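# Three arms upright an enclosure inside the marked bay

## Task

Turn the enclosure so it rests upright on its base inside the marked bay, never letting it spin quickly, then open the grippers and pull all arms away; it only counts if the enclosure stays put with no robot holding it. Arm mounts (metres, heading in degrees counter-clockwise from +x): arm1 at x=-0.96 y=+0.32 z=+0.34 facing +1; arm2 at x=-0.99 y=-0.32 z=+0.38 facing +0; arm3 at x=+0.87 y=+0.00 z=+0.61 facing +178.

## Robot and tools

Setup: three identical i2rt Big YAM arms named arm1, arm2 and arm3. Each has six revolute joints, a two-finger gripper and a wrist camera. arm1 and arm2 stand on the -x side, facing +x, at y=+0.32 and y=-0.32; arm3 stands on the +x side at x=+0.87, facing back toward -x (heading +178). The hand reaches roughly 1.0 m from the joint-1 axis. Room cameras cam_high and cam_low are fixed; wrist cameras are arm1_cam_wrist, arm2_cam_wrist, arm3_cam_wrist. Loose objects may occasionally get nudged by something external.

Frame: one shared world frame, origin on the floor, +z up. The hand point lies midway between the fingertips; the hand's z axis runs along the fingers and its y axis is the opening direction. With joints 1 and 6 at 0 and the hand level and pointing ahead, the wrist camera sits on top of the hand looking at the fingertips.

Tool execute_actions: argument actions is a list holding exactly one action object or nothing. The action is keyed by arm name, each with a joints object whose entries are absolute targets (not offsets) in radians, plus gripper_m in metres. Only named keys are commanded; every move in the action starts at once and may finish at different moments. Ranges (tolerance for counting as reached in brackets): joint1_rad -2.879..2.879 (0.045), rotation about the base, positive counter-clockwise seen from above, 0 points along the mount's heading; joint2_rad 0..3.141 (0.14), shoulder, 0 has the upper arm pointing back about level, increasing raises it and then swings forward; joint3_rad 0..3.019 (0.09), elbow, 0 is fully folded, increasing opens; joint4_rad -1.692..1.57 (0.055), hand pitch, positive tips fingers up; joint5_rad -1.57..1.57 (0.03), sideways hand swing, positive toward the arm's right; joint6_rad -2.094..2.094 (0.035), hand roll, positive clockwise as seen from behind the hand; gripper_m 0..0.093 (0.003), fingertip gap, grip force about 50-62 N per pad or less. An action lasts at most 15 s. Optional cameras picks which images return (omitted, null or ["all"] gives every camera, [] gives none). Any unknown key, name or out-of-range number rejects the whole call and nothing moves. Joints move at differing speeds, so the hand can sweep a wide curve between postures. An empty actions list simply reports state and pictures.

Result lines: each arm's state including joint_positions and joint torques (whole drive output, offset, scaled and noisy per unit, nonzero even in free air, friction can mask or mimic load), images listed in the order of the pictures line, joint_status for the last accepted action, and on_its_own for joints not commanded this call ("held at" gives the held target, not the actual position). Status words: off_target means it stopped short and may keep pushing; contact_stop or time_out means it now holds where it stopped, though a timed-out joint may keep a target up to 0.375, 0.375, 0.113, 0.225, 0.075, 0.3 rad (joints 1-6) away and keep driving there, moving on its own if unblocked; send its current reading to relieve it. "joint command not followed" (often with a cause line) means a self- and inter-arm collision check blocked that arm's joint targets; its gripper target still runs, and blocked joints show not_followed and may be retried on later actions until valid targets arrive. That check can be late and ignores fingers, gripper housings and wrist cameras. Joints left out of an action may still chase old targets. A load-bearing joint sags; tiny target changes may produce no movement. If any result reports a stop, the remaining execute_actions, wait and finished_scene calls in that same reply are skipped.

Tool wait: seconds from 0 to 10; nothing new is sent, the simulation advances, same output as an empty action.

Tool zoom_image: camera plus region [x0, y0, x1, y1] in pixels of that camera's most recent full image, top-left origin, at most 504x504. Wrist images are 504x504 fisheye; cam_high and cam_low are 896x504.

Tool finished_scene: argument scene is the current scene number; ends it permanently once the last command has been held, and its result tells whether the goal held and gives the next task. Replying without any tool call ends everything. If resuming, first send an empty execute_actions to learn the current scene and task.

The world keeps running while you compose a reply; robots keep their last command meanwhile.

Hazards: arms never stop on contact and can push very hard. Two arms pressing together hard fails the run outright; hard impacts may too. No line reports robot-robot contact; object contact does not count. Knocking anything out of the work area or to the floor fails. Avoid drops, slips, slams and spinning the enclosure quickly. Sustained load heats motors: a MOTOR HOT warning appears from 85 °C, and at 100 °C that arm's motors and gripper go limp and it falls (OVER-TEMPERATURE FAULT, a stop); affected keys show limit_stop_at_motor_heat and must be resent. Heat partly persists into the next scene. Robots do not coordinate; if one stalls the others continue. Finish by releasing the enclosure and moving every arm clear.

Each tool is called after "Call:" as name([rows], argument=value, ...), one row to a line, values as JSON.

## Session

Call:
execute_actions(actions=[])

Scene clock: 0.00 s.
Joint torques (N m, as the arm reports them, + toward a larger angle): no reading
arm1.joint_positions: joint1_rad=+0.265 joint2_rad=+0.472 joint3_rad=+1.366 joint4_rad=-1.451 joint5_rad=-0.132 joint6_rad=-0.224 gripper_m=+0.094
arm1.joint_status: not commanded
arm1.hand: x=-0.8186 y=+0.3813 z=+0.8689 quat_wxyz=(-0.487, +0.245, -0.835, -0.073) (m; scene frame)
arm2.joint_positions: joint1_rad=-0.357 joint2_rad=+0.508 joint3_rad=+1.425 joint4_rad=-1.298 joint5_rad=-0.092 joint6_rad=+0.358 gripper_m=+0.094
arm2.joint_status: not commanded
arm2.hand: x=-0.8064 y=-0.3711 z=+0.9623 quat_wxyz=(-0.559, -0.268, -0.784, -0.036) (m; scene frame)
arm3.joint_positions: joint1_rad=+0.363 joint2_rad=+0.525 joint3_rad=+1.330 joint4_rad=-1.466 joint5_rad=-0.060 joint6_rad=-0.404 gripper_m=+0.095
arm3.joint_status: not commanded
arm3.hand: x=+0.6920 y=-0.0671 z=+1.1091 quat_wxyz=(+0.015, +0.833, +0.335, -0.439) (m; scene frame)
pictures: arm1_cam_wrist, arm2_cam_wrist, arm3_cam_wrist, cam_high, cam_low
Images, in order (width x height): arm1_cam_wrist 504x504, arm2_cam_wrist 504x504, arm3_cam_wrist 504x504, cam_high 896x504, cam_low 896x504.

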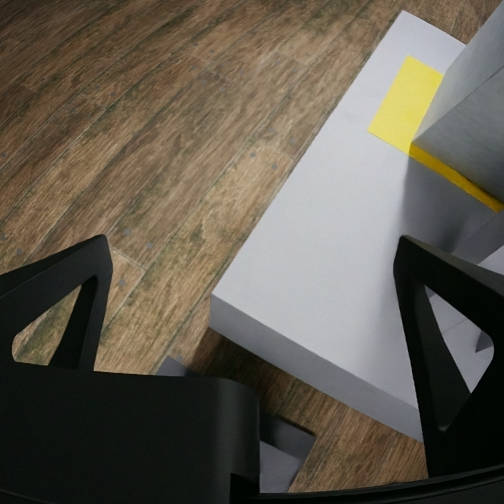

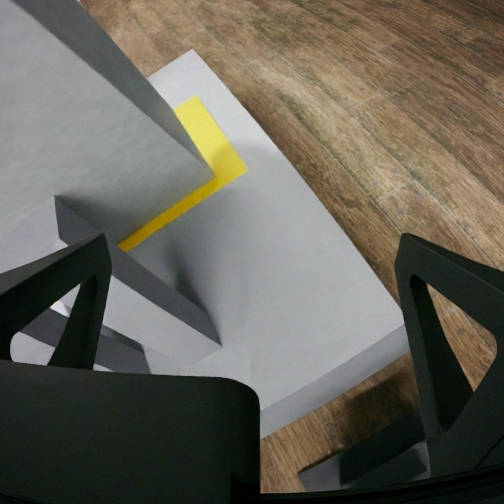

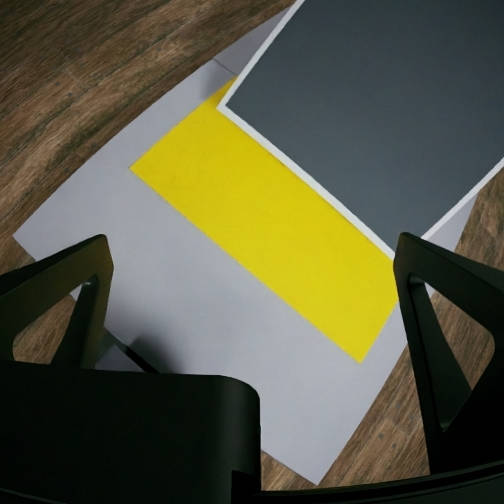

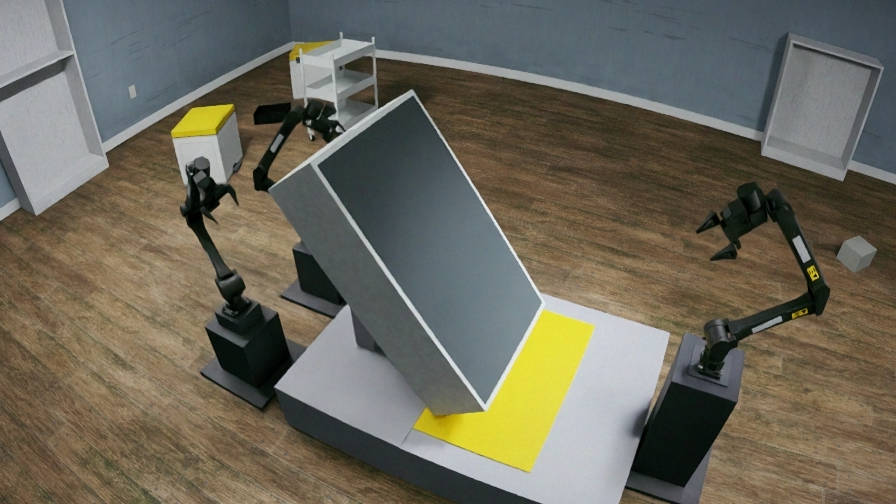

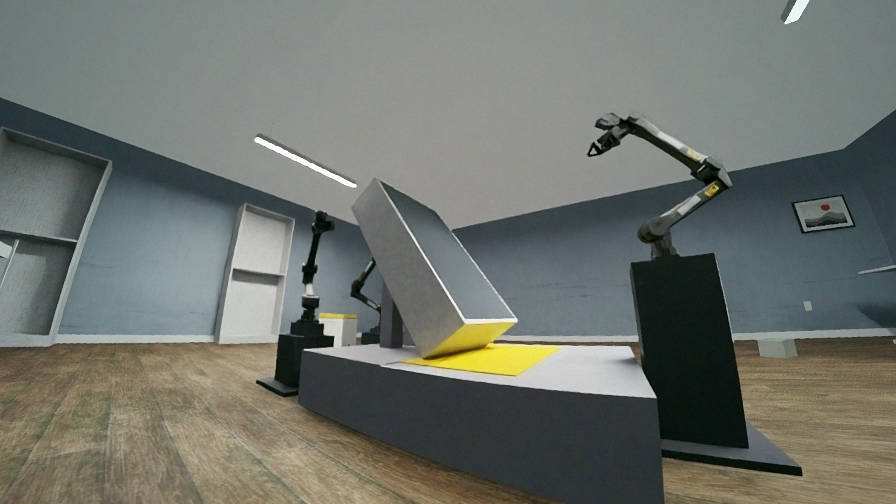

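Call:
zoom_image(camera="cam_high", region=[390, 280, 610, 490])

Call:
zoom_image(camera="cam_high", region=[240, 70, 450, 280])

Call:
zoom_image(camera="cam_high", region=[200, 240, 420, 440])

Region (390, 280, 610, 490) of cam_high's 896x504 image, scaled by 2.291, with more detail than that image has; it fills the top 481 rows of this view, and the rest is white.

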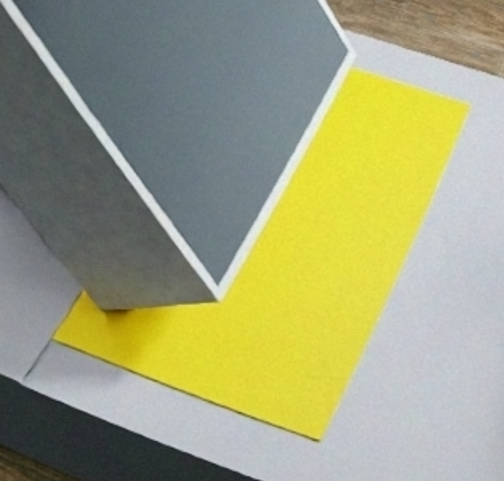

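Region (240, 70, 450, 280) of cam_high's 896x504 image, scaled by 2.400, with more detail than that image has.

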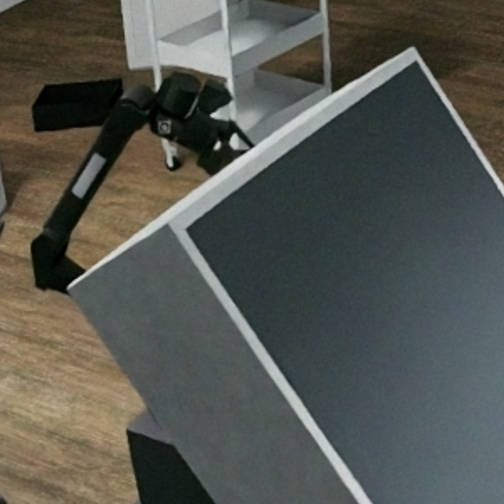

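Region (200, 240, 420, 440) of cam_high's 896x504 image, scaled by 2.291, with more detail than that image has; it fills the top 458 rows of this view, and the rest is white.

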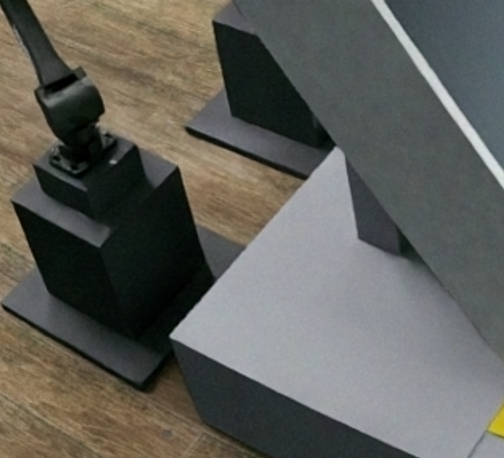

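Call:
execute_actions([
  {"arm1":{"joints":{"joint2_rad":1.01,"joint3_rad":0.75,"joint4_rad":0.89,"joint5_rad":0,"joint6_rad":0,"gripper_m":0}},"arm2":{"joints":{"joint1_rad":-0.28,"joint2_rad":1.1,"joint3_rad":0.69,"joint4_rad":1.035,"joint5_rad":0,"joint6_rad":0,"gripper_m":0}},"arm3":{"joints":{"joint1_rad":0.035,"joint2_rad":2.17,"joint3_rad":2.1,"joint4_rad":0.24,"joint5_rad":0,"joint6_rad":0,"gripper_m":0}}},
])

Scene clock: 5.83 s.
Joint torques (N m, as the arm reports them, + toward a larger angle): arm1=[ 0.88 -4.68  9.23  1.62  0.16  0.17] | arm2=[ 0.24 -7.5   8.81  2.27  0.15 -0.13] | arm3=[ -0.83 -27.15  13.85   2.4    0.11   0.05]
arm1.joint_positions: joint1_rad=+0.265 joint2_rad=+1.028 joint3_rad=+0.727 joint4_rad=+0.873 joint5_rad=-0.003 joint6_rad=-0.017 gripper_m=+0.000
arm1.joint_status: all done
arm1.hand: x=-0.5298 y=+0.4404 z=+0.8498 quat_wxyz=(-0.873, +0.068, -0.469, -0.116) (m; scene frame)
arm2.joint_positions: joint1_rad=-0.286 joint2_rad=+1.116 joint3_rad=+0.693 joint4_rad=+1.016 joint5_rad=-0.003 joint6_rad=+0.012 gripper_m=+0.000
arm2.joint_status: all done
arm2.hand: x=-0.5350 y=-0.4557 z=+0.8560 quat_wxyz=(-0.873, -0.070, -0.466, +0.124) (m; scene frame)
arm3.joint_positions: joint1_rad=+0.041 joint2_rad=+2.178 joint3_rad=+2.068 joint4_rad=+0.220 joint5_rad=-0.004 joint6_rad=-0.008 gripper_m=+0.001
arm3.joint_status: all done
arm3.hand: x=-0.0522 y=-0.0101 z=+0.9889 quat_wxyz=(+0.006, +0.669, +0.006, -0.743) (m; scene frame)
pictures: arm1_cam_wrist, arm2_cam_wrist, arm3_cam_wrist, cam_high, cam_low
Images, in order (width x height): arm1_cam_wrist 504x504, arm2_cam_wrist 504x504, arm3_cam_wrist 504x504, cam_high 896x504, cam_low 896x504.

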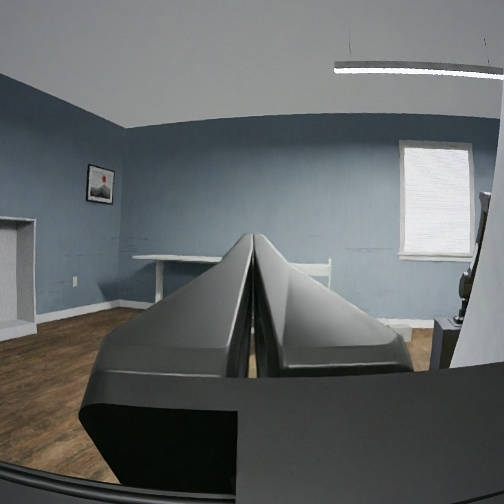

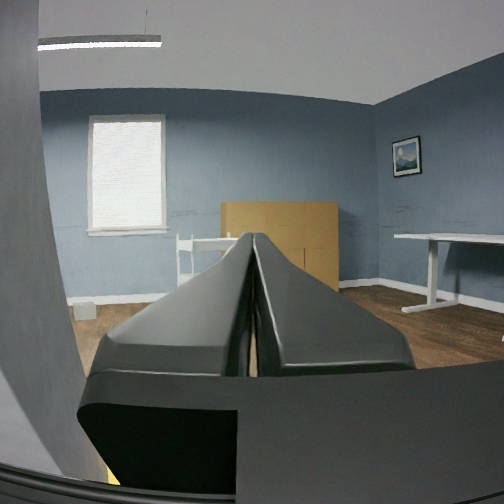

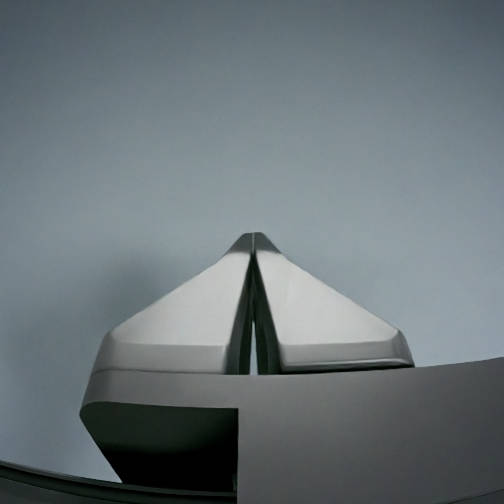

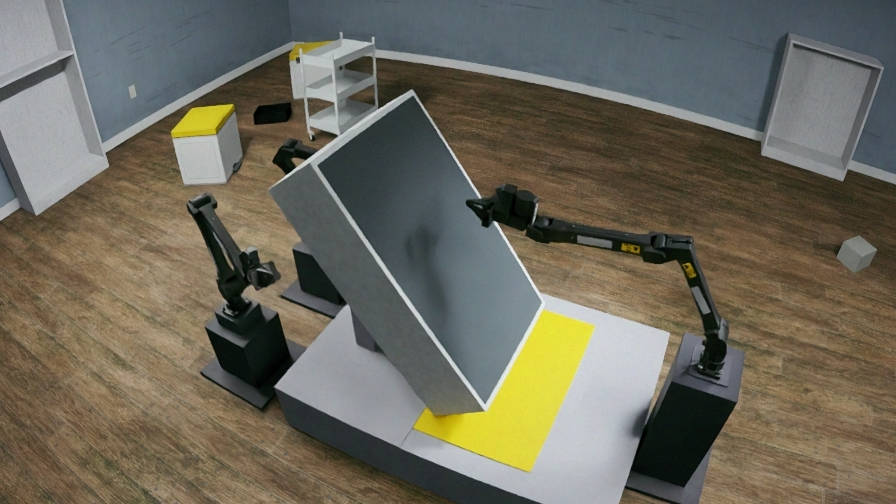

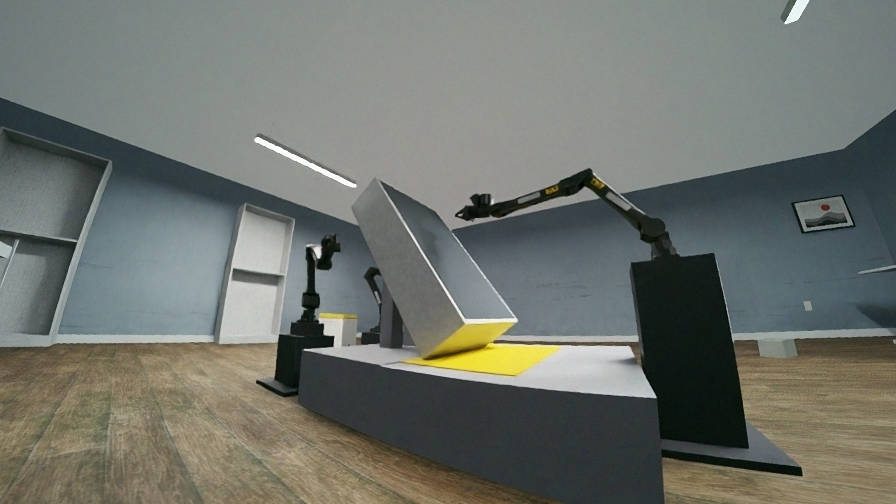

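Call:
execute_actions([
  {"arm1":{"joints":{"joint1_rad":-0.165}},"arm2":{"joints":{"joint1_rad":0.165}},"arm3":{"joints":{"joint1_rad":0.025}}},
], cameras=["arm1_cam_wrist","arm2_cam_wrist"])

Call:
execute_actions([
  {"arm1":{"joints":{"joint2_rad":1.1,"joint3_rad":0.92,"joint4_rad":0.845}},"arm2":{"joints":{"joint2_rad":1.19,"joint3_rad":0.89,"joint4_rad":0.975}}},
], cameras=["cam_low"])

Scene clock: 7.30 s.
Joint torques (N m, as the arm reports them, + toward a larger angle): arm1=[ 1.04 -4.74  9.22  1.63  0.08  0.16] | arm2=[-0.33 -7.53  8.89  2.32  0.04 -0.1 ] | arm3=[ -0.53 -27.82  13.78   2.14   0.14   0.07]
arm1.joint_positions: joint1_rad=-0.165 joint2_rad=+1.028 joint3_rad=+0.727 joint4_rad=+0.873 joint5_rad=-0.001 joint6_rad=-0.016 gripper_m=+0.000
arm1.joint_status: all done
arm1.hand: x=-0.5178 y=+0.2460 z=+0.8483 quat_wxyz=(-0.877, -0.036, -0.474, +0.072) (m; scene frame)
arm2.joint_positions: joint1_rad=+0.164 joint2_rad=+1.116 joint3_rad=+0.693 joint4_rad=+1.016 joint5_rad=+0.000 joint6_rad=+0.011 gripper_m=+0.000
arm2.joint_status: all done
arm2.hand: x=-0.5206 y=-0.2471 z=+0.8560 quat_wxyz=(-0.879, +0.034, -0.470, -0.074) (m; scene frame)
arm3.joint_positions: joint1_rad=+0.033 joint2_rad=+2.178 joint3_rad=+2.068 joint4_rad=+0.220 joint5_rad=-0.004 joint6_rad=-0.008 gripper_m=+0.001
arm3.joint_status: all done
arm3.hand: x=-0.0523 y=-0.0031 z=+0.9889 quat_wxyz=(+0.003, +0.669, +0.004, -0.743) (m; scene frame)
pictures: arm1_cam_wrist, arm2_cam_wrist
Images, in order (width x height): arm1_cam_wrist 504x504, arm2_cam_wrist 504x504.

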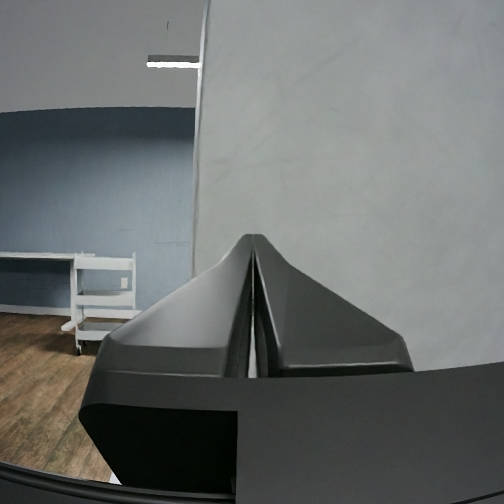

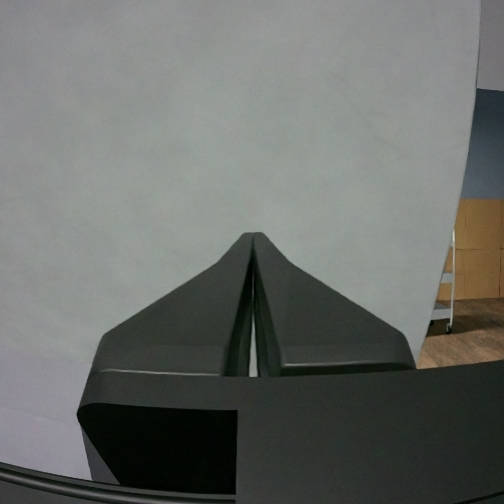

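Scene clock: 8.23 s.
Joint torques (N m, as the arm reports them, + toward a larger angle): arm1=[ 0.95 -4.25 12.19  0.91  0.05  0.16] | arm2=[-0.34 -7.96 13.82  1.33  0.03 -0.1 ] | arm3=[ -1.26 -26.97  14.02   2.22   0.12   0.01]
arm1.joint_positions: joint1_rad=-0.165 joint2_rad=+1.098 joint3_rad=+0.856 joint4_rad=+0.847 joint5_rad=+0.000 joint6_rad=-0.016 gripper_m=+0.000
arm1.joint_status: all done
arm1.hand: x=-0.4915 y=+0.2414 z=+0.8854 quat_wxyz=(-0.884, -0.036, -0.460, +0.073) (m; scene frame)
arm2.joint_positions: joint1_rad=+0.164 joint2_rad=+1.186 joint3_rad=+0.825 joint4_rad=+0.982 joint5_rad=+0.000 joint6_rad=+0.011 gripper_m=+0.000
arm2.joint_status: all done
arm2.hand: x=-0.4897 y=-0.2423 z=+0.8899 quat_wxyz=(-0.885, +0.033, -0.458, -0.074) (m; scene frame)
arm3.joint_positions: joint1_rad=+0.033 joint2_rad=+2.178 joint3_rad=+2.068 joint4_rad=+0.220 joint5_rad=-0.004 joint6_rad=-0.008 gripper_m=+0.001
arm3.joint_status: not commanded
arm3.hand: x=-0.0523 y=-0.0031 z=+0.9889 quat_wxyz=(+0.003, +0.669, +0.004, -0.743) (m; scene frame)
pictures: cam_low
Images, in order (width x height): cam_low 896x504.

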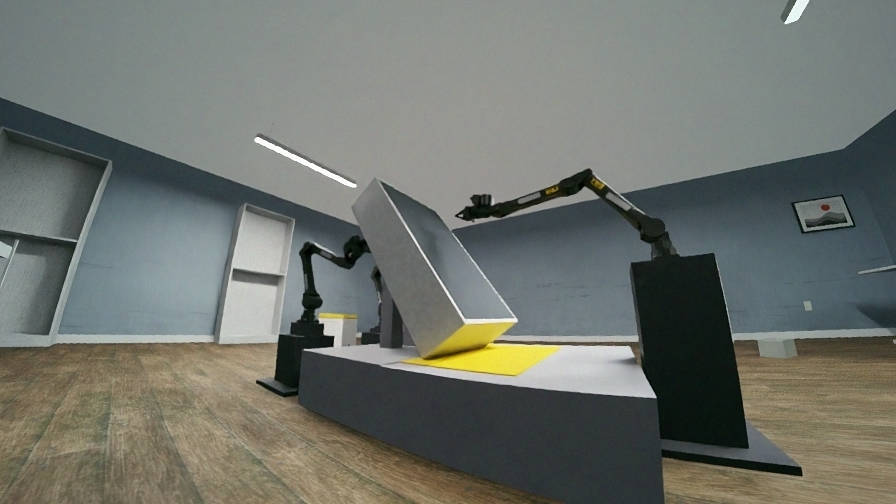

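Call:
execute_actions([
  {"arm1":{"joints":{"joint1_rad":-0.18,"joint2_rad":1.24,"joint3_rad":1.14,"joint4_rad":0.77}},"arm2":{"joints":{"joint1_rad":0.15,"joint2_rad":1.3,"joint3_rad":1.1,"joint4_rad":0.89}}},
], cameras=["cam_low","arm1_cam_wrist"])

Scene clock: 11.00 s.
Joint torques (N m, as the arm reports them, + toward a larger angle): arm1=[-0.36 -3.69 15.58  0.57  0.74  0.15] | arm2=[-0.57 -7.27 17.28  0.82 -0.04 -0.11] | arm3=[ -0.95 -26.91  13.95   2.27   0.12  -0.01]
arm1.joint_positions: joint1_rad=-0.161 joint2_rad=+1.203 joint3_rad=+1.020 joint4_rad=+0.781 joint5_rad=-0.022 joint6_rad=-0.014 gripper_m=+0.000
arm1.joint_status: joint3_rad time_out (moved +0.165 of +0.284); the others done
arm1.on_its_own: joint3_rad reads +1.020 and still pushes toward +1.133 since a time_out
arm1.hand: x=-0.4464 y=+0.2397 z=+0.9162 quat_wxyz=(-0.883, -0.026, -0.464, +0.065) (m; scene frame)
arm2.joint_positions: joint1_rad=+0.154 joint2_rad=+1.274 joint3_rad=+0.984 joint4_rad=+0.905 joint5_rad=+0.002 joint6_rad=+0.009 gripper_m=+0.000
arm2.joint_status: joint3_rad time_out (moved +0.159 of +0.275); the others done
arm2.on_its_own: joint3_rad reads +0.984 and still pushes toward +1.096 since a time_out
arm2.hand: x=-0.4464 y=-0.2416 z=+0.9200 quat_wxyz=(-0.885, +0.031, -0.460, -0.069) (m; scene frame)
arm3.joint_positions: joint1_rad=+0.033 joint2_rad=+2.178 joint3_rad=+2.068 joint4_rad=+0.220 joint5_rad=-0.004 joint6_rad=-0.008 gripper_m=+0.001
arm3.joint_status: not commanded
arm3.hand: x=-0.0523 y=-0.0031 z=+0.9889 quat_wxyz=(+0.003, +0.669, +0.004, -0.743) (m; scene frame)
pictures: arm1_cam_wrist, cam_low
Images, in order (width x height): arm1_cam_wrist 504x504, cam_low 896x504.

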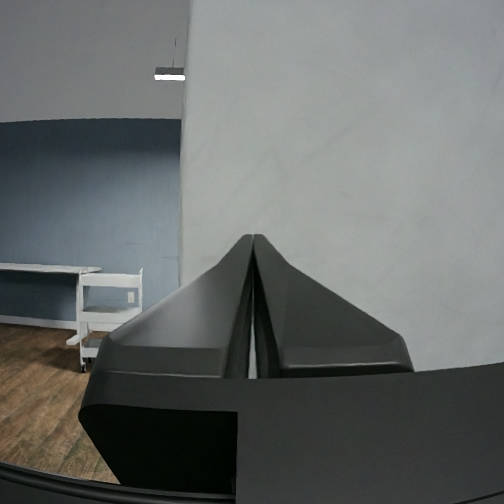

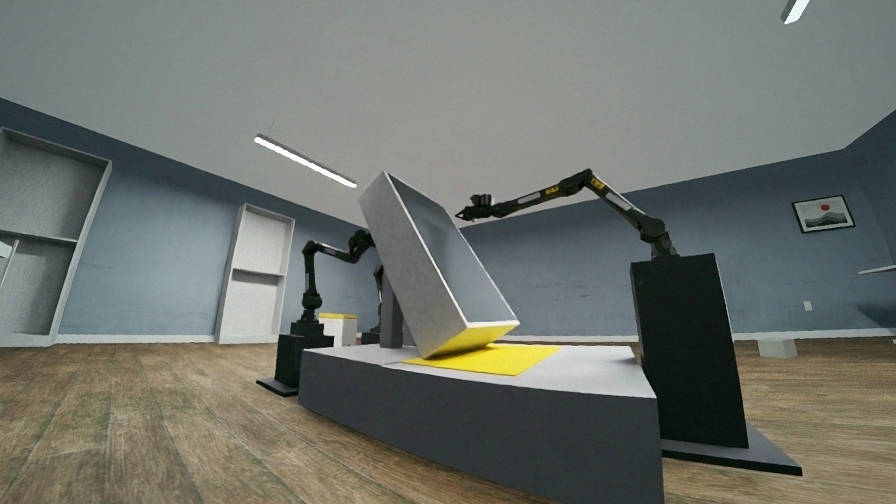

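Call:
execute_actions([
  {"arm1":{"joints":{"joint1_rad":-0.155,"joint2_rad":1.37,"joint3_rad":1.32,"joint4_rad":0.7}},"arm2":{"joints":{"joint1_rad":0.135,"joint2_rad":1.42,"joint3_rad":1.28,"joint4_rad":0.81}}},
], cameras=["cam_low"])

Scene clock: 12.60 s.
Joint torques (N m, as the arm reports them, + toward a larger angle): arm1=[ 0.24 -6.84 13.01  0.73  0.34  0.15] | arm2=[ -0.75 -10.42  15.02   1.01   0.03  -0.11] | arm3=[ -0.72 -27.47  13.93   2.27   0.11   0.01]
arm1.joint_positions: joint1_rad=-0.145 joint2_rad=+1.356 joint3_rad=+1.246 joint4_rad=+0.706 joint5_rad=-0.009 joint6_rad=-0.014 gripper_m=+0.000
arm1.joint_status: all done
arm1.hand: x=-0.3839 y=+0.2374 z=+0.9509 quat_wxyz=(-0.883, -0.028, -0.464, +0.061) (m; scene frame)
arm2.joint_positions: joint1_rad=+0.140 joint2_rad=+1.405 joint3_rad=+1.202 joint4_rad=+0.821 joint5_rad=+0.000 joint6_rad=+0.009 gripper_m=+0.000
arm2.joint_status: all done
arm2.hand: x=-0.3880 y=-0.2411 z=+0.9558 quat_wxyz=(-0.886, +0.028, -0.459, -0.063) (m; scene frame)
arm3.joint_positions: joint1_rad=+0.033 joint2_rad=+2.178 joint3_rad=+2.068 joint4_rad=+0.220 joint5_rad=-0.004 joint6_rad=-0.008 gripper_m=+0.001
arm3.joint_status: not commanded
arm3.hand: x=-0.0523 y=-0.0031 z=+0.9889 quat_wxyz=(+0.003, +0.669, +0.004, -0.743) (m; scene frame)
pictures: cam_low
Images, in order (width x height): cam_low 896x504.

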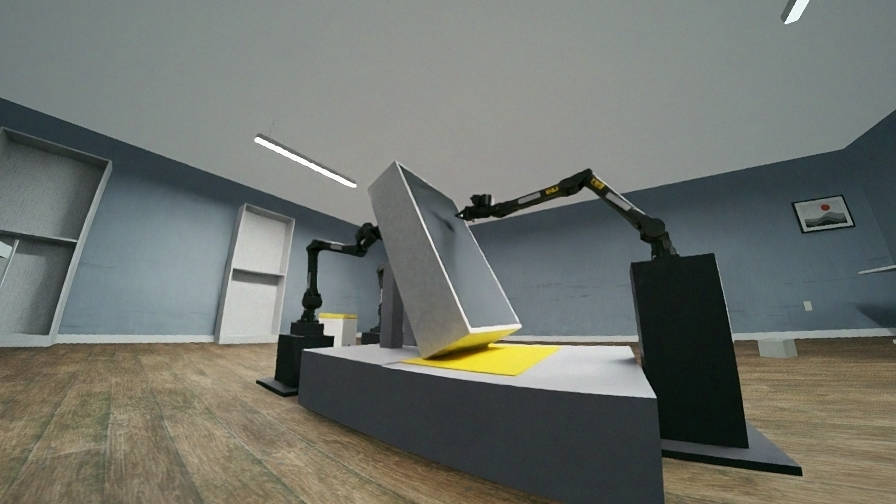

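Call:
execute_actions([
  {"arm1":{"joints":{"joint1_rad":-0.135,"joint2_rad":1.49,"joint3_rad":1.51,"joint4_rad":0.63}},"arm2":{"joints":{"joint1_rad":0.125,"joint2_rad":1.54,"joint3_rad":1.47,"joint4_rad":0.73}}},
], cameras=["cam_low","cam_high"])

Scene clock: 14.40 s.
Joint torques (N m, as the arm reports them, + toward a larger angle): arm1=[ 0.98 -9.88 12.44  0.84  0.14  0.14] | arm2=[ -0.75 -11.37  14.95   0.89   0.03  -0.08] | arm3=[ -0.65 -26.58  14.22   1.96   0.13   0.03]
arm1.joint_positions: joint1_rad=-0.135 joint2_rad=+1.486 joint3_rad=+1.445 joint4_rad=+0.635 joint5_rad=-0.003 joint6_rad=-0.014 gripper_m=+0.000
arm1.joint_status: all done
arm1.hand: x=-0.3312 y=+0.2355 z=+0.9752 quat_wxyz=(-0.883, -0.028, -0.465, +0.058) (m; scene frame)
arm2.joint_positions: joint1_rad=+0.131 joint2_rad=+1.520 joint3_rad=+1.394 joint4_rad=+0.742 joint5_rad=+0.000 joint6_rad=+0.009 gripper_m=+0.000
arm2.joint_status: all done
arm2.hand: x=-0.3381 y=-0.2402 z=+0.9806 quat_wxyz=(-0.885, +0.026, -0.460, -0.059) (m; scene frame)
arm3.joint_positions: joint1_rad=+0.033 joint2_rad=+2.168 joint3_rad=+2.065 joint4_rad=+0.223 joint5_rad=-0.004 joint6_rad=-0.008 gripper_m=+0.001
arm3.joint_status: not commanded
arm3.hand: x=-0.0494 y=-0.0030 z=+0.9976 quat_wxyz=(+0.003, +0.665, +0.003, -0.747) (m; scene frame)
pictures: cam_high, cam_low
Images, in order (width x height): cam_high 896x504, cam_low 896x504.

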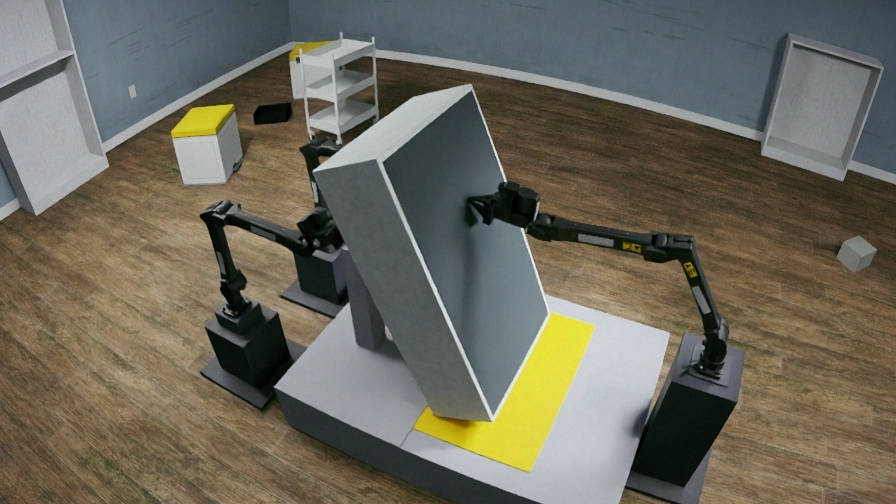

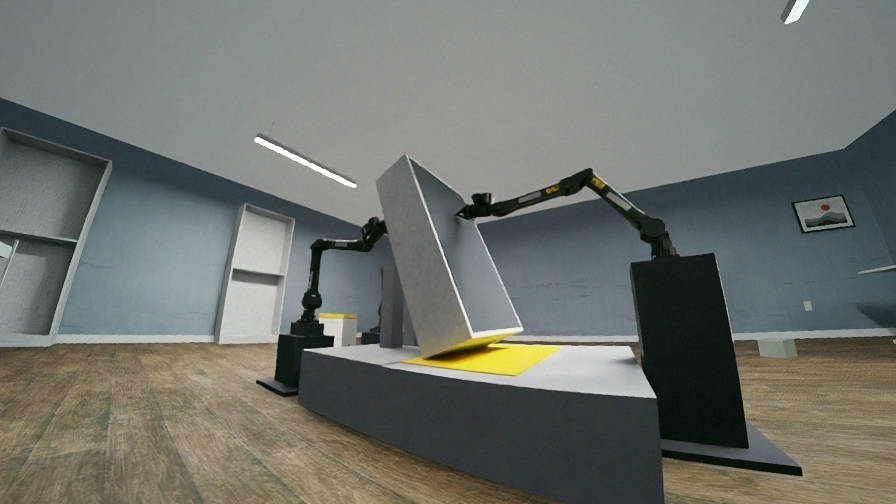

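Call:
execute_actions([
  {"arm1":{"joints":{"joint1_rad":-0.13,"joint2_rad":1.6,"joint3_rad":1.69,"joint4_rad":0.56}},"arm2":{"joints":{"joint1_rad":0.12,"joint2_rad":1.65,"joint3_rad":1.65,"joint4_rad":0.655}},"arm3":{"joints":{"joint2_rad":2.02,"joint3_rad":1.83,"joint4_rad":0.32}}},
], cameras=["cam_low","cam_high"])

Scene clock: 18.07 s.
Joint torques (N m, as the arm reports them, + toward a larger angle): arm1=[  1.06 -11.24  12.32   0.86   0.15   0.14] | arm2=[ -0.93 -13.12  14.68   0.92   0.03  -0.09] | arm3=[ -1.77 -22.81  10.8    1.87   0.15   0.01]
arm1.joint_positions: joint1_rad=-0.131 joint2_rad=+1.597 joint3_rad=+1.626 joint4_rad=+0.564 joint5_rad=-0.003 joint6_rad=-0.014 gripper_m=+0.000
arm1.joint_status: all done
arm1.hand: x=-0.2888 y=+0.2330 z=+0.9956 quat_wxyz=(-0.883, -0.027, -0.466, +0.056) (m; scene frame)
arm2.joint_positions: joint1_rad=+0.125 joint2_rad=+1.630 joint3_rad=+1.581 joint4_rad=+0.665 joint5_rad=+0.000 joint6_rad=+0.009 gripper_m=+0.000
arm2.joint_status: all done
arm2.hand: x=-0.2940 y=-0.2390 z=+1.0027 quat_wxyz=(-0.886, +0.025, -0.460, -0.056) (m; scene frame)
arm3.joint_positions: joint1_rad=+0.033 joint2_rad=+2.003 joint3_rad=+1.830 joint4_rad=+0.307 joint5_rad=-0.004 joint6_rad=-0.008 gripper_m=+0.001
arm3.joint_status: all done
arm3.hand: x=+0.0034 y=-0.0025 z=+1.0153 quat_wxyz=(+0.003, +0.660, +0.003, -0.752) (m; scene frame)
pictures: cam_high, cam_low
Images, in order (width x height): cam_high 896x504, cam_low 896x504.

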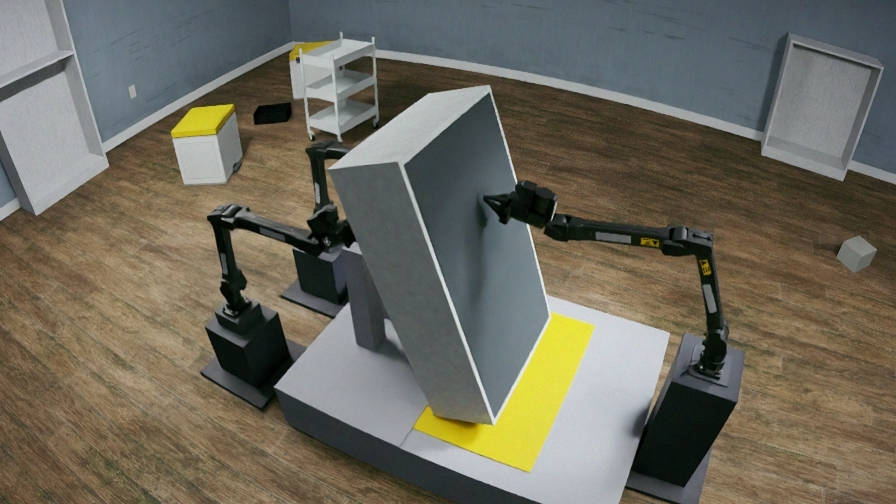

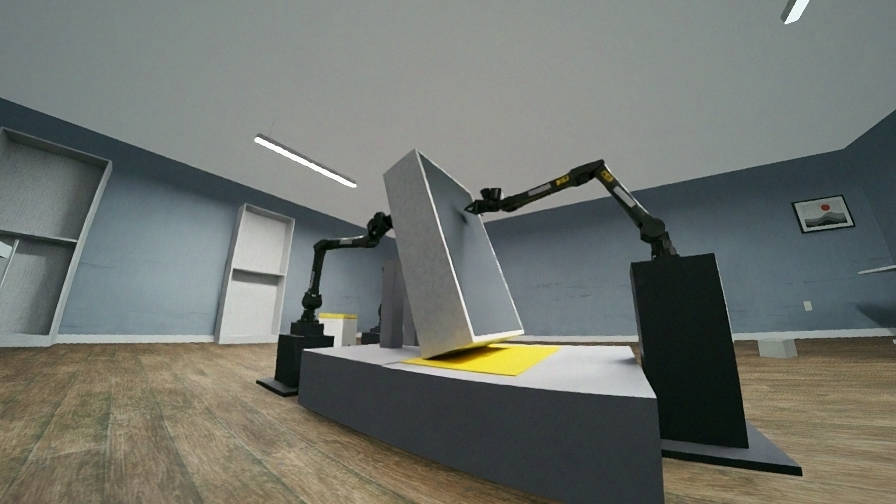

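Call:
execute_actions([
  {"arm1":{"joints":{"joint2_rad":1.67,"joint3_rad":1.81,"joint4_rad":0.52}},"arm2":{"joints":{"joint2_rad":1.73,"joint3_rad":1.77,"joint4_rad":0.61}}},
], cameras=["cam_low","cam_high"])

Scene clock: 20.27 s.
Joint torques (N m, as the arm reports them, + toward a larger angle): arm1=[  1.07 -11.29  12.22   0.77   0.15   0.14] | arm2=[ -0.43 -12.44  16.3    0.61  -0.07  -0.1 ] | arm3=[ -1.53 -20.4   12.14   1.69   0.16   0.03]
arm1.joint_positions: joint1_rad=-0.131 joint2_rad=+1.657 joint3_rad=+1.747 joint4_rad=+0.526 joint5_rad=-0.003 joint6_rad=-0.014 gripper_m=+0.000
arm1.joint_status: all done
arm1.hand: x=-0.2716 y=+0.2307 z=+1.0186 quat_wxyz=(-0.888, -0.027, -0.456, +0.056) (m; scene frame)
arm2.joint_positions: joint1_rad=+0.123 joint2_rad=+1.690 joint3_rad=+1.678 joint4_rad=+0.630 joint5_rad=+0.003 joint6_rad=+0.009 gripper_m=+0.000
arm2.joint_status: joint3_rad time_out (moved +0.096 of +0.189); the others done
arm2.on_its_own: joint3_rad reads +1.678 and still pushes toward +1.770 since a time_out
arm2.hand: x=-0.2713 y=-0.2384 z=+1.0106 quat_wxyz=(-0.886, +0.023, -0.460, -0.055) (m; scene frame)
arm3.joint_positions: joint1_rad=+0.033 joint2_rad=+1.983 joint3_rad=+1.817 joint4_rad=+0.312 joint5_rad=-0.004 joint6_rad=-0.008 gripper_m=+0.001
arm3.joint_status: not commanded
arm3.hand: x=+0.0095 y=-0.0024 z=+1.0244 quat_wxyz=(+0.003, +0.656, +0.003, -0.755) (m; scene frame)
pictures: cam_high, cam_low
Images, in order (width x height): cam_high 896x504, cam_low 896x504.

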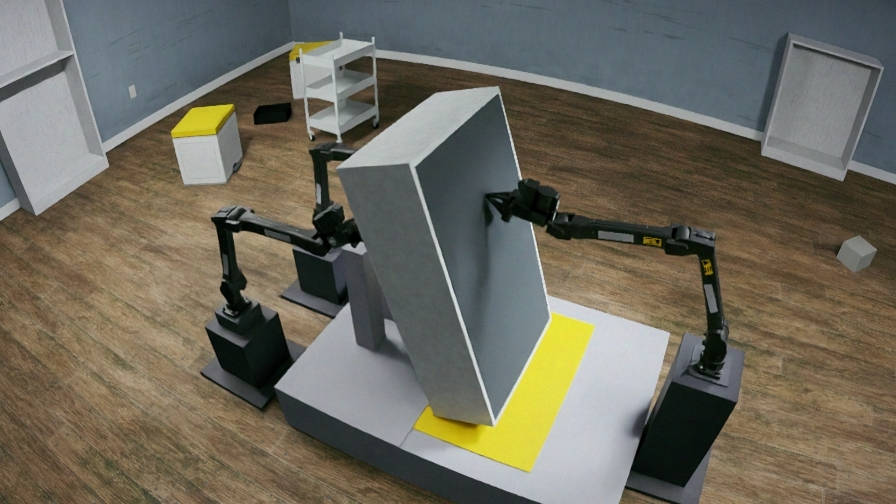

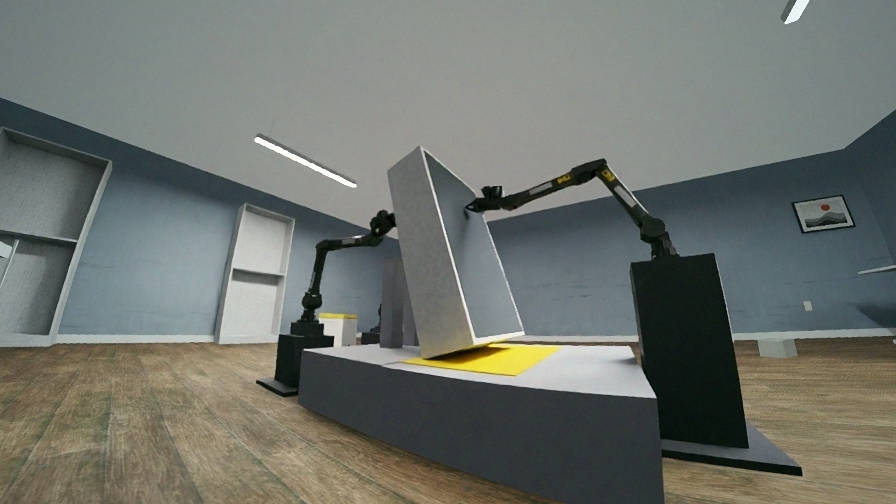

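Call:
execute_actions([
  {"arm1":{"joints":{"joint2_rad":1.75,"joint3_rad":1.92,"joint4_rad":0.47}},"arm2":{"joints":{"joint2_rad":1.78,"joint3_rad":1.87,"joint4_rad":0.57}},"arm3":{"joints":{"joint2_rad":1.905,"joint3_rad":1.67,"joint4_rad":0.37}}},
], cameras=["cam_low","cam_high"])

Scene clock: 21.70 s.
Joint torques (N m, as the arm reports them, + toward a larger angle): arm1=[  1.12 -12.53  12.16   0.86   0.15   0.14] | arm2=[ -0.5  -14.68  15.03   0.97  -0.09  -0.09] | arm3=[ -1.56 -20.44  12.48   1.79   0.13   0.02]
arm1.joint_positions: joint1_rad=-0.131 joint2_rad=+1.738 joint3_rad=+1.857 joint4_rad=+0.474 joint5_rad=-0.003 joint6_rad=-0.014 gripper_m=+0.000
arm1.joint_status: all done
arm1.hand: x=-0.2401 y=+0.2269 z=+1.0162 quat_wxyz=(-0.883, -0.027, -0.465, +0.056) (m; scene frame)
arm2.joint_positions: joint1_rad=+0.121 joint2_rad=+1.758 joint3_rad=+1.797 joint4_rad=+0.582 joint5_rad=+0.003 joint6_rad=+0.009 gripper_m=+0.000
arm2.joint_status: all done
arm2.hand: x=-0.2472 y=-0.2371 z=+1.0222 quat_wxyz=(-0.887, +0.023, -0.458, -0.054) (m; scene frame)
arm3.joint_positions: joint1_rad=+0.033 joint2_rad=+1.877 joint3_rad=+1.651 joint4_rad=+0.357 joint5_rad=-0.004 joint6_rad=-0.008 gripper_m=+0.001
arm3.joint_status: all done
arm3.hand: x=+0.0487 y=-0.0022 z=+1.0200 quat_wxyz=(+0.003, +0.661, +0.003, -0.750) (m; scene frame)
pictures: cam_high, cam_low
Images, in order (width x height): cam_high 896x504, cam_low 896x504.

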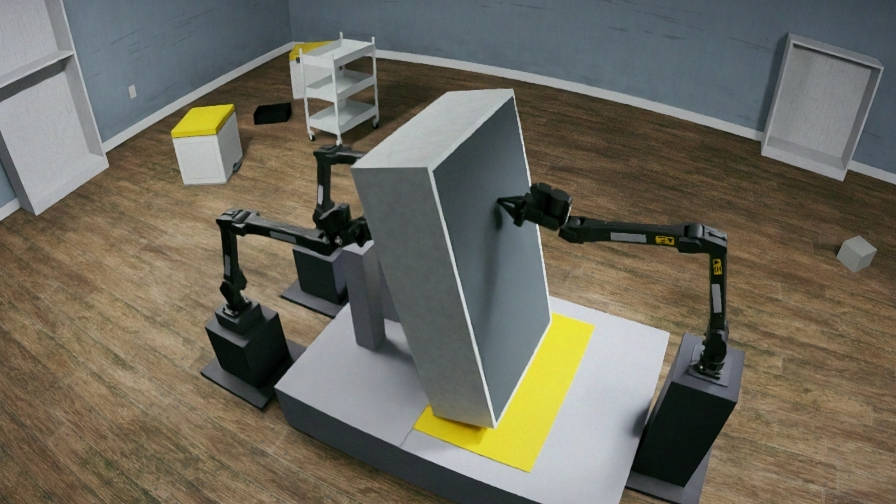

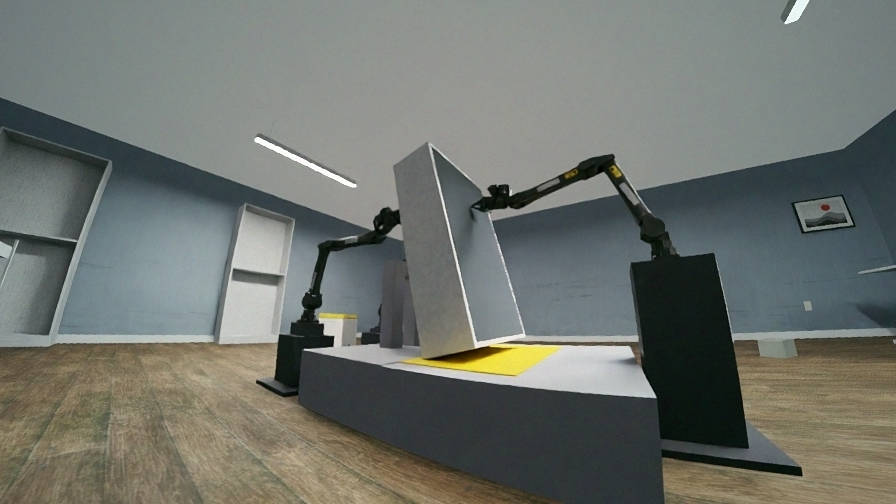

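Call:
execute_actions([
  {"arm3":{"joints":{"joint2_rad":1.82,"joint3_rad":1.535,"joint4_rad":0.41}}},
], cameras=[])

Call:
execute_actions([
  {"arm3":{"joints":{"joint2_rad":1.74,"joint3_rad":1.41,"joint4_rad":0.45}}},
], cameras=["cam_low"])

Scene clock: 23.70 s.
Joint torques (N m, as the arm reports them, + toward a larger angle): arm1=[  1.06 -12.46  12.19   0.85   0.15   0.15] | arm2=[ -0.31 -14.75  14.89   0.97  -0.09  -0.09] | arm3=[ -0.83 -19.06  14.     1.81   0.11   0.02]
arm1.joint_positions: joint1_rad=-0.131 joint2_rad=+1.738 joint3_rad=+1.857 joint4_rad=+0.474 joint5_rad=-0.003 joint6_rad=-0.014 gripper_m=+0.000
arm1.joint_status: not commanded
arm1.hand: x=-0.2401 y=+0.2269 z=+1.0162 quat_wxyz=(-0.883, -0.027, -0.465, +0.056) (m; scene frame)
arm2.joint_positions: joint1_rad=+0.121 joint2_rad=+1.758 joint3_rad=+1.797 joint4_rad=+0.582 joint5_rad=+0.003 joint6_rad=+0.009 gripper_m=+0.000
arm2.joint_status: not commanded
arm2.hand: x=-0.2472 y=-0.2371 z=+1.0222 quat_wxyz=(-0.887, +0.023, -0.458, -0.054) (m; scene frame)
arm3.joint_positions: joint1_rad=+0.033 joint2_rad=+1.797 joint3_rad=+1.498 joint4_rad=+0.393 joint5_rad=-0.004 joint6_rad=-0.007 gripper_m=+0.001
arm3.joint_status: all done
arm3.hand: x=+0.0827 y=-0.0022 z=+0.9974 quat_wxyz=(+0.003, +0.675, +0.003, -0.738) (m; scene frame)
pictures: none
No camera images: the call's "cameras" was empty. Leave "cameras" out to get every camera's image.

Scene clock: 24.97 s.
Joint torques (N m, as the arm reports them, + toward a larger angle): arm1=[  1.09 -12.42  12.18   0.86   0.15   0.14] | arm2=[ -0.34 -14.53  14.96   1.    -0.09  -0.09] | arm3=[ -1.05 -13.39  16.86   2.34   0.13   0.04]
arm1.joint_positions: joint1_rad=-0.131 joint2_rad=+1.738 joint3_rad=+1.857 joint4_rad=+0.474 joint5_rad=-0.003 joint6_rad=-0.014 gripper_m=+0.000
arm1.joint_status: not commanded
arm1.hand: x=-0.2401 y=+0.2269 z=+1.0162 quat_wxyz=(-0.883, -0.027, -0.465, +0.056) (m; scene frame)
arm2.joint_positions: joint1_rad=+0.121 joint2_rad=+1.758 joint3_rad=+1.797 joint4_rad=+0.582 joint5_rad=+0.003 joint6_rad=+0.009 gripper_m=+0.000
arm2.joint_status: not commanded
arm2.hand: x=-0.2472 y=-0.2371 z=+1.0222 quat_wxyz=(-0.887, +0.023, -0.458, -0.054) (m; scene frame)
arm3.joint_positions: joint1_rad=+0.033 joint2_rad=+1.691 joint3_rad=+1.341 joint4_rad=+0.429 joint5_rad=-0.004 joint6_rad=-0.007 gripper_m=+0.001
arm3.joint_status: all done
arm3.hand: x=+0.1268 y=-0.0020 z=+0.9885 quat_wxyz=(+0.004, +0.681, +0.003, -0.733) (m; scene frame)
pictures: cam_low
Images, in order (width x height): cam_low 896x504.

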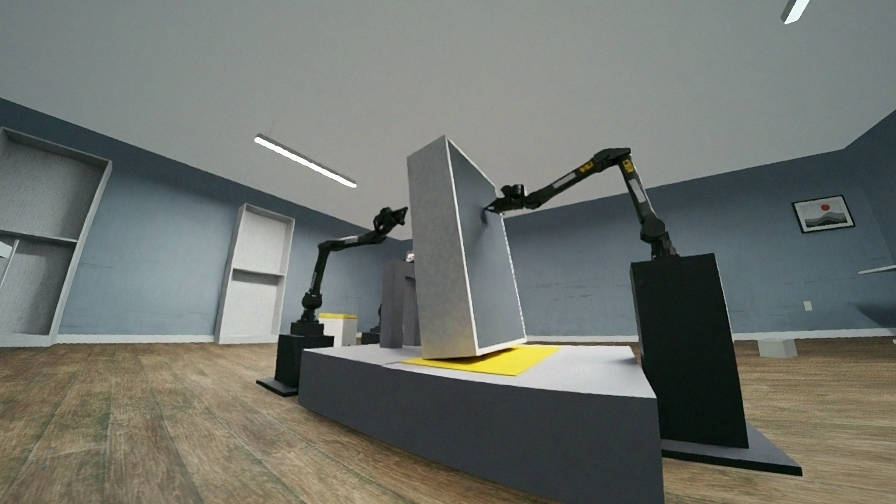

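Call:
execute_actions([
  {"arm3":{"joints":{"joint2_rad":1.675,"joint3_rad":1.3,"joint4_rad":0.485}},"arm1":{"joints":{"joint1_rad":0,"joint2_rad":1.45,"joint3_rad":1.55}},"arm2":{"joints":{"joint1_rad":0,"joint2_rad":1.5,"joint3_rad":1.5}}},
], cameras=[])

Call:
execute_actions([
  {"arm3":{"joints":{"joint2_rad":1.62,"joint3_rad":1.2,"joint4_rad":0.52}},"arm1":{"joints":{"joint2_rad":1.15,"joint3_rad":1.25}},"arm2":{"joints":{"joint2_rad":1.2,"joint3_rad":1.2}}},
], cameras=["cam_low"])

Scene clock: 26.63 s.
Joint torques (N m, as the arm reports them, + toward a larger angle): arm1=[ 0.78 -8.5   8.19  1.03  0.09  0.14] | arm2=[  0.01 -10.48   9.2    1.13  -0.02  -0.09] | arm3=[ -0.42 -11.74  17.76   2.25   0.29   0.04]
arm1.joint_positions: joint1_rad=+0.003 joint2_rad=+1.439 joint3_rad=+1.546 joint4_rad=+0.470 joint5_rad=-0.001 joint6_rad=-0.014 gripper_m=+0.000
arm1.joint_status: all done
arm1.hand: x=-0.3444 y=+0.3231 z=+1.0298 quat_wxyz=(-0.881, +0.004, -0.474, -0.003) (m; scene frame)
arm2.joint_positions: joint1_rad=-0.004 joint2_rad=+1.481 joint3_rad=+1.509 joint4_rad=+0.577 joint5_rad=+0.001 joint6_rad=+0.009 gripper_m=+0.000
arm2.joint_status: all done
arm2.hand: x=-0.3435 y=-0.3278 z=+1.0389 quat_wxyz=(-0.885, -0.005, -0.466, +0.001) (m; scene frame)
arm3.joint_positions: joint1_rad=+0.033 joint2_rad=+1.610 joint3_rad=+1.219 joint4_rad=+0.460 joint5_rad=-0.007 joint6_rad=-0.006 gripper_m=+0.001
arm3.joint_status: all done
arm3.hand: x=+0.1626 y=-0.0024 z=+0.9802 quat_wxyz=(+0.005, +0.684, +0.004, -0.730) (m; scene frame)
pictures: none
No camera images: the call's "cameras" was empty. Leave "cameras" out to get every camera's image.

Scene clock: 27.90 s.
Joint torques (N m, as the arm reports them, + toward a larger angle): arm1=[ 0.73 -4.22  8.    1.09  0.09  0.14] | arm2=[ 0.04 -7.14  9.19  1.24 -0.01 -0.08] | arm3=[-0.97 -7.91 18.93  2.52  0.28 -0.06]
arm1.joint_positions: joint1_rad=+0.003 joint2_rad=+1.135 joint3_rad=+1.247 joint4_rad=+0.467 joint5_rad=-0.001 joint6_rad=-0.014 gripper_m=+0.000
arm1.joint_status: all done
arm1.hand: x=-0.4606 y=+0.3215 z=+1.0191 quat_wxyz=(-0.881, +0.004, -0.472, -0.003) (m; scene frame)
arm2.joint_positions: joint1_rad=-0.004 joint2_rad=+1.182 joint3_rad=+1.211 joint4_rad=+0.575 joint5_rad=+0.001 joint6_rad=+0.009 gripper_m=+0.000
arm2.joint_status: all done
arm2.hand: x=-0.4578 y=-0.3265 z=+1.0323 quat_wxyz=(-0.885, -0.005, -0.466, +0.001) (m; scene frame)
arm3.joint_positions: joint1_rad=+0.034 joint2_rad=+1.534 joint3_rad=+1.103 joint4_rad=+0.494 joint5_rad=-0.009 joint6_rad=-0.006 gripper_m=+0.001
arm3.joint_status: joint3_rad off_target (ended at +1.103, target +1.200); the others done
arm3.hand: x=+0.1974 y=-0.0027 z=+0.9702 quat_wxyz=(+0.006, +0.686, +0.005, -0.727) (m; scene frame)
pictures: cam_low
Images, in order (width x height): cam_low 896x504.

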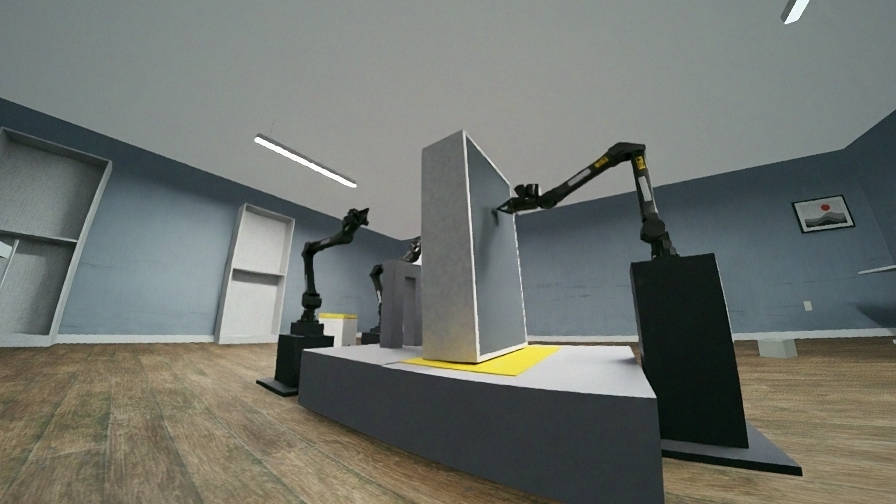

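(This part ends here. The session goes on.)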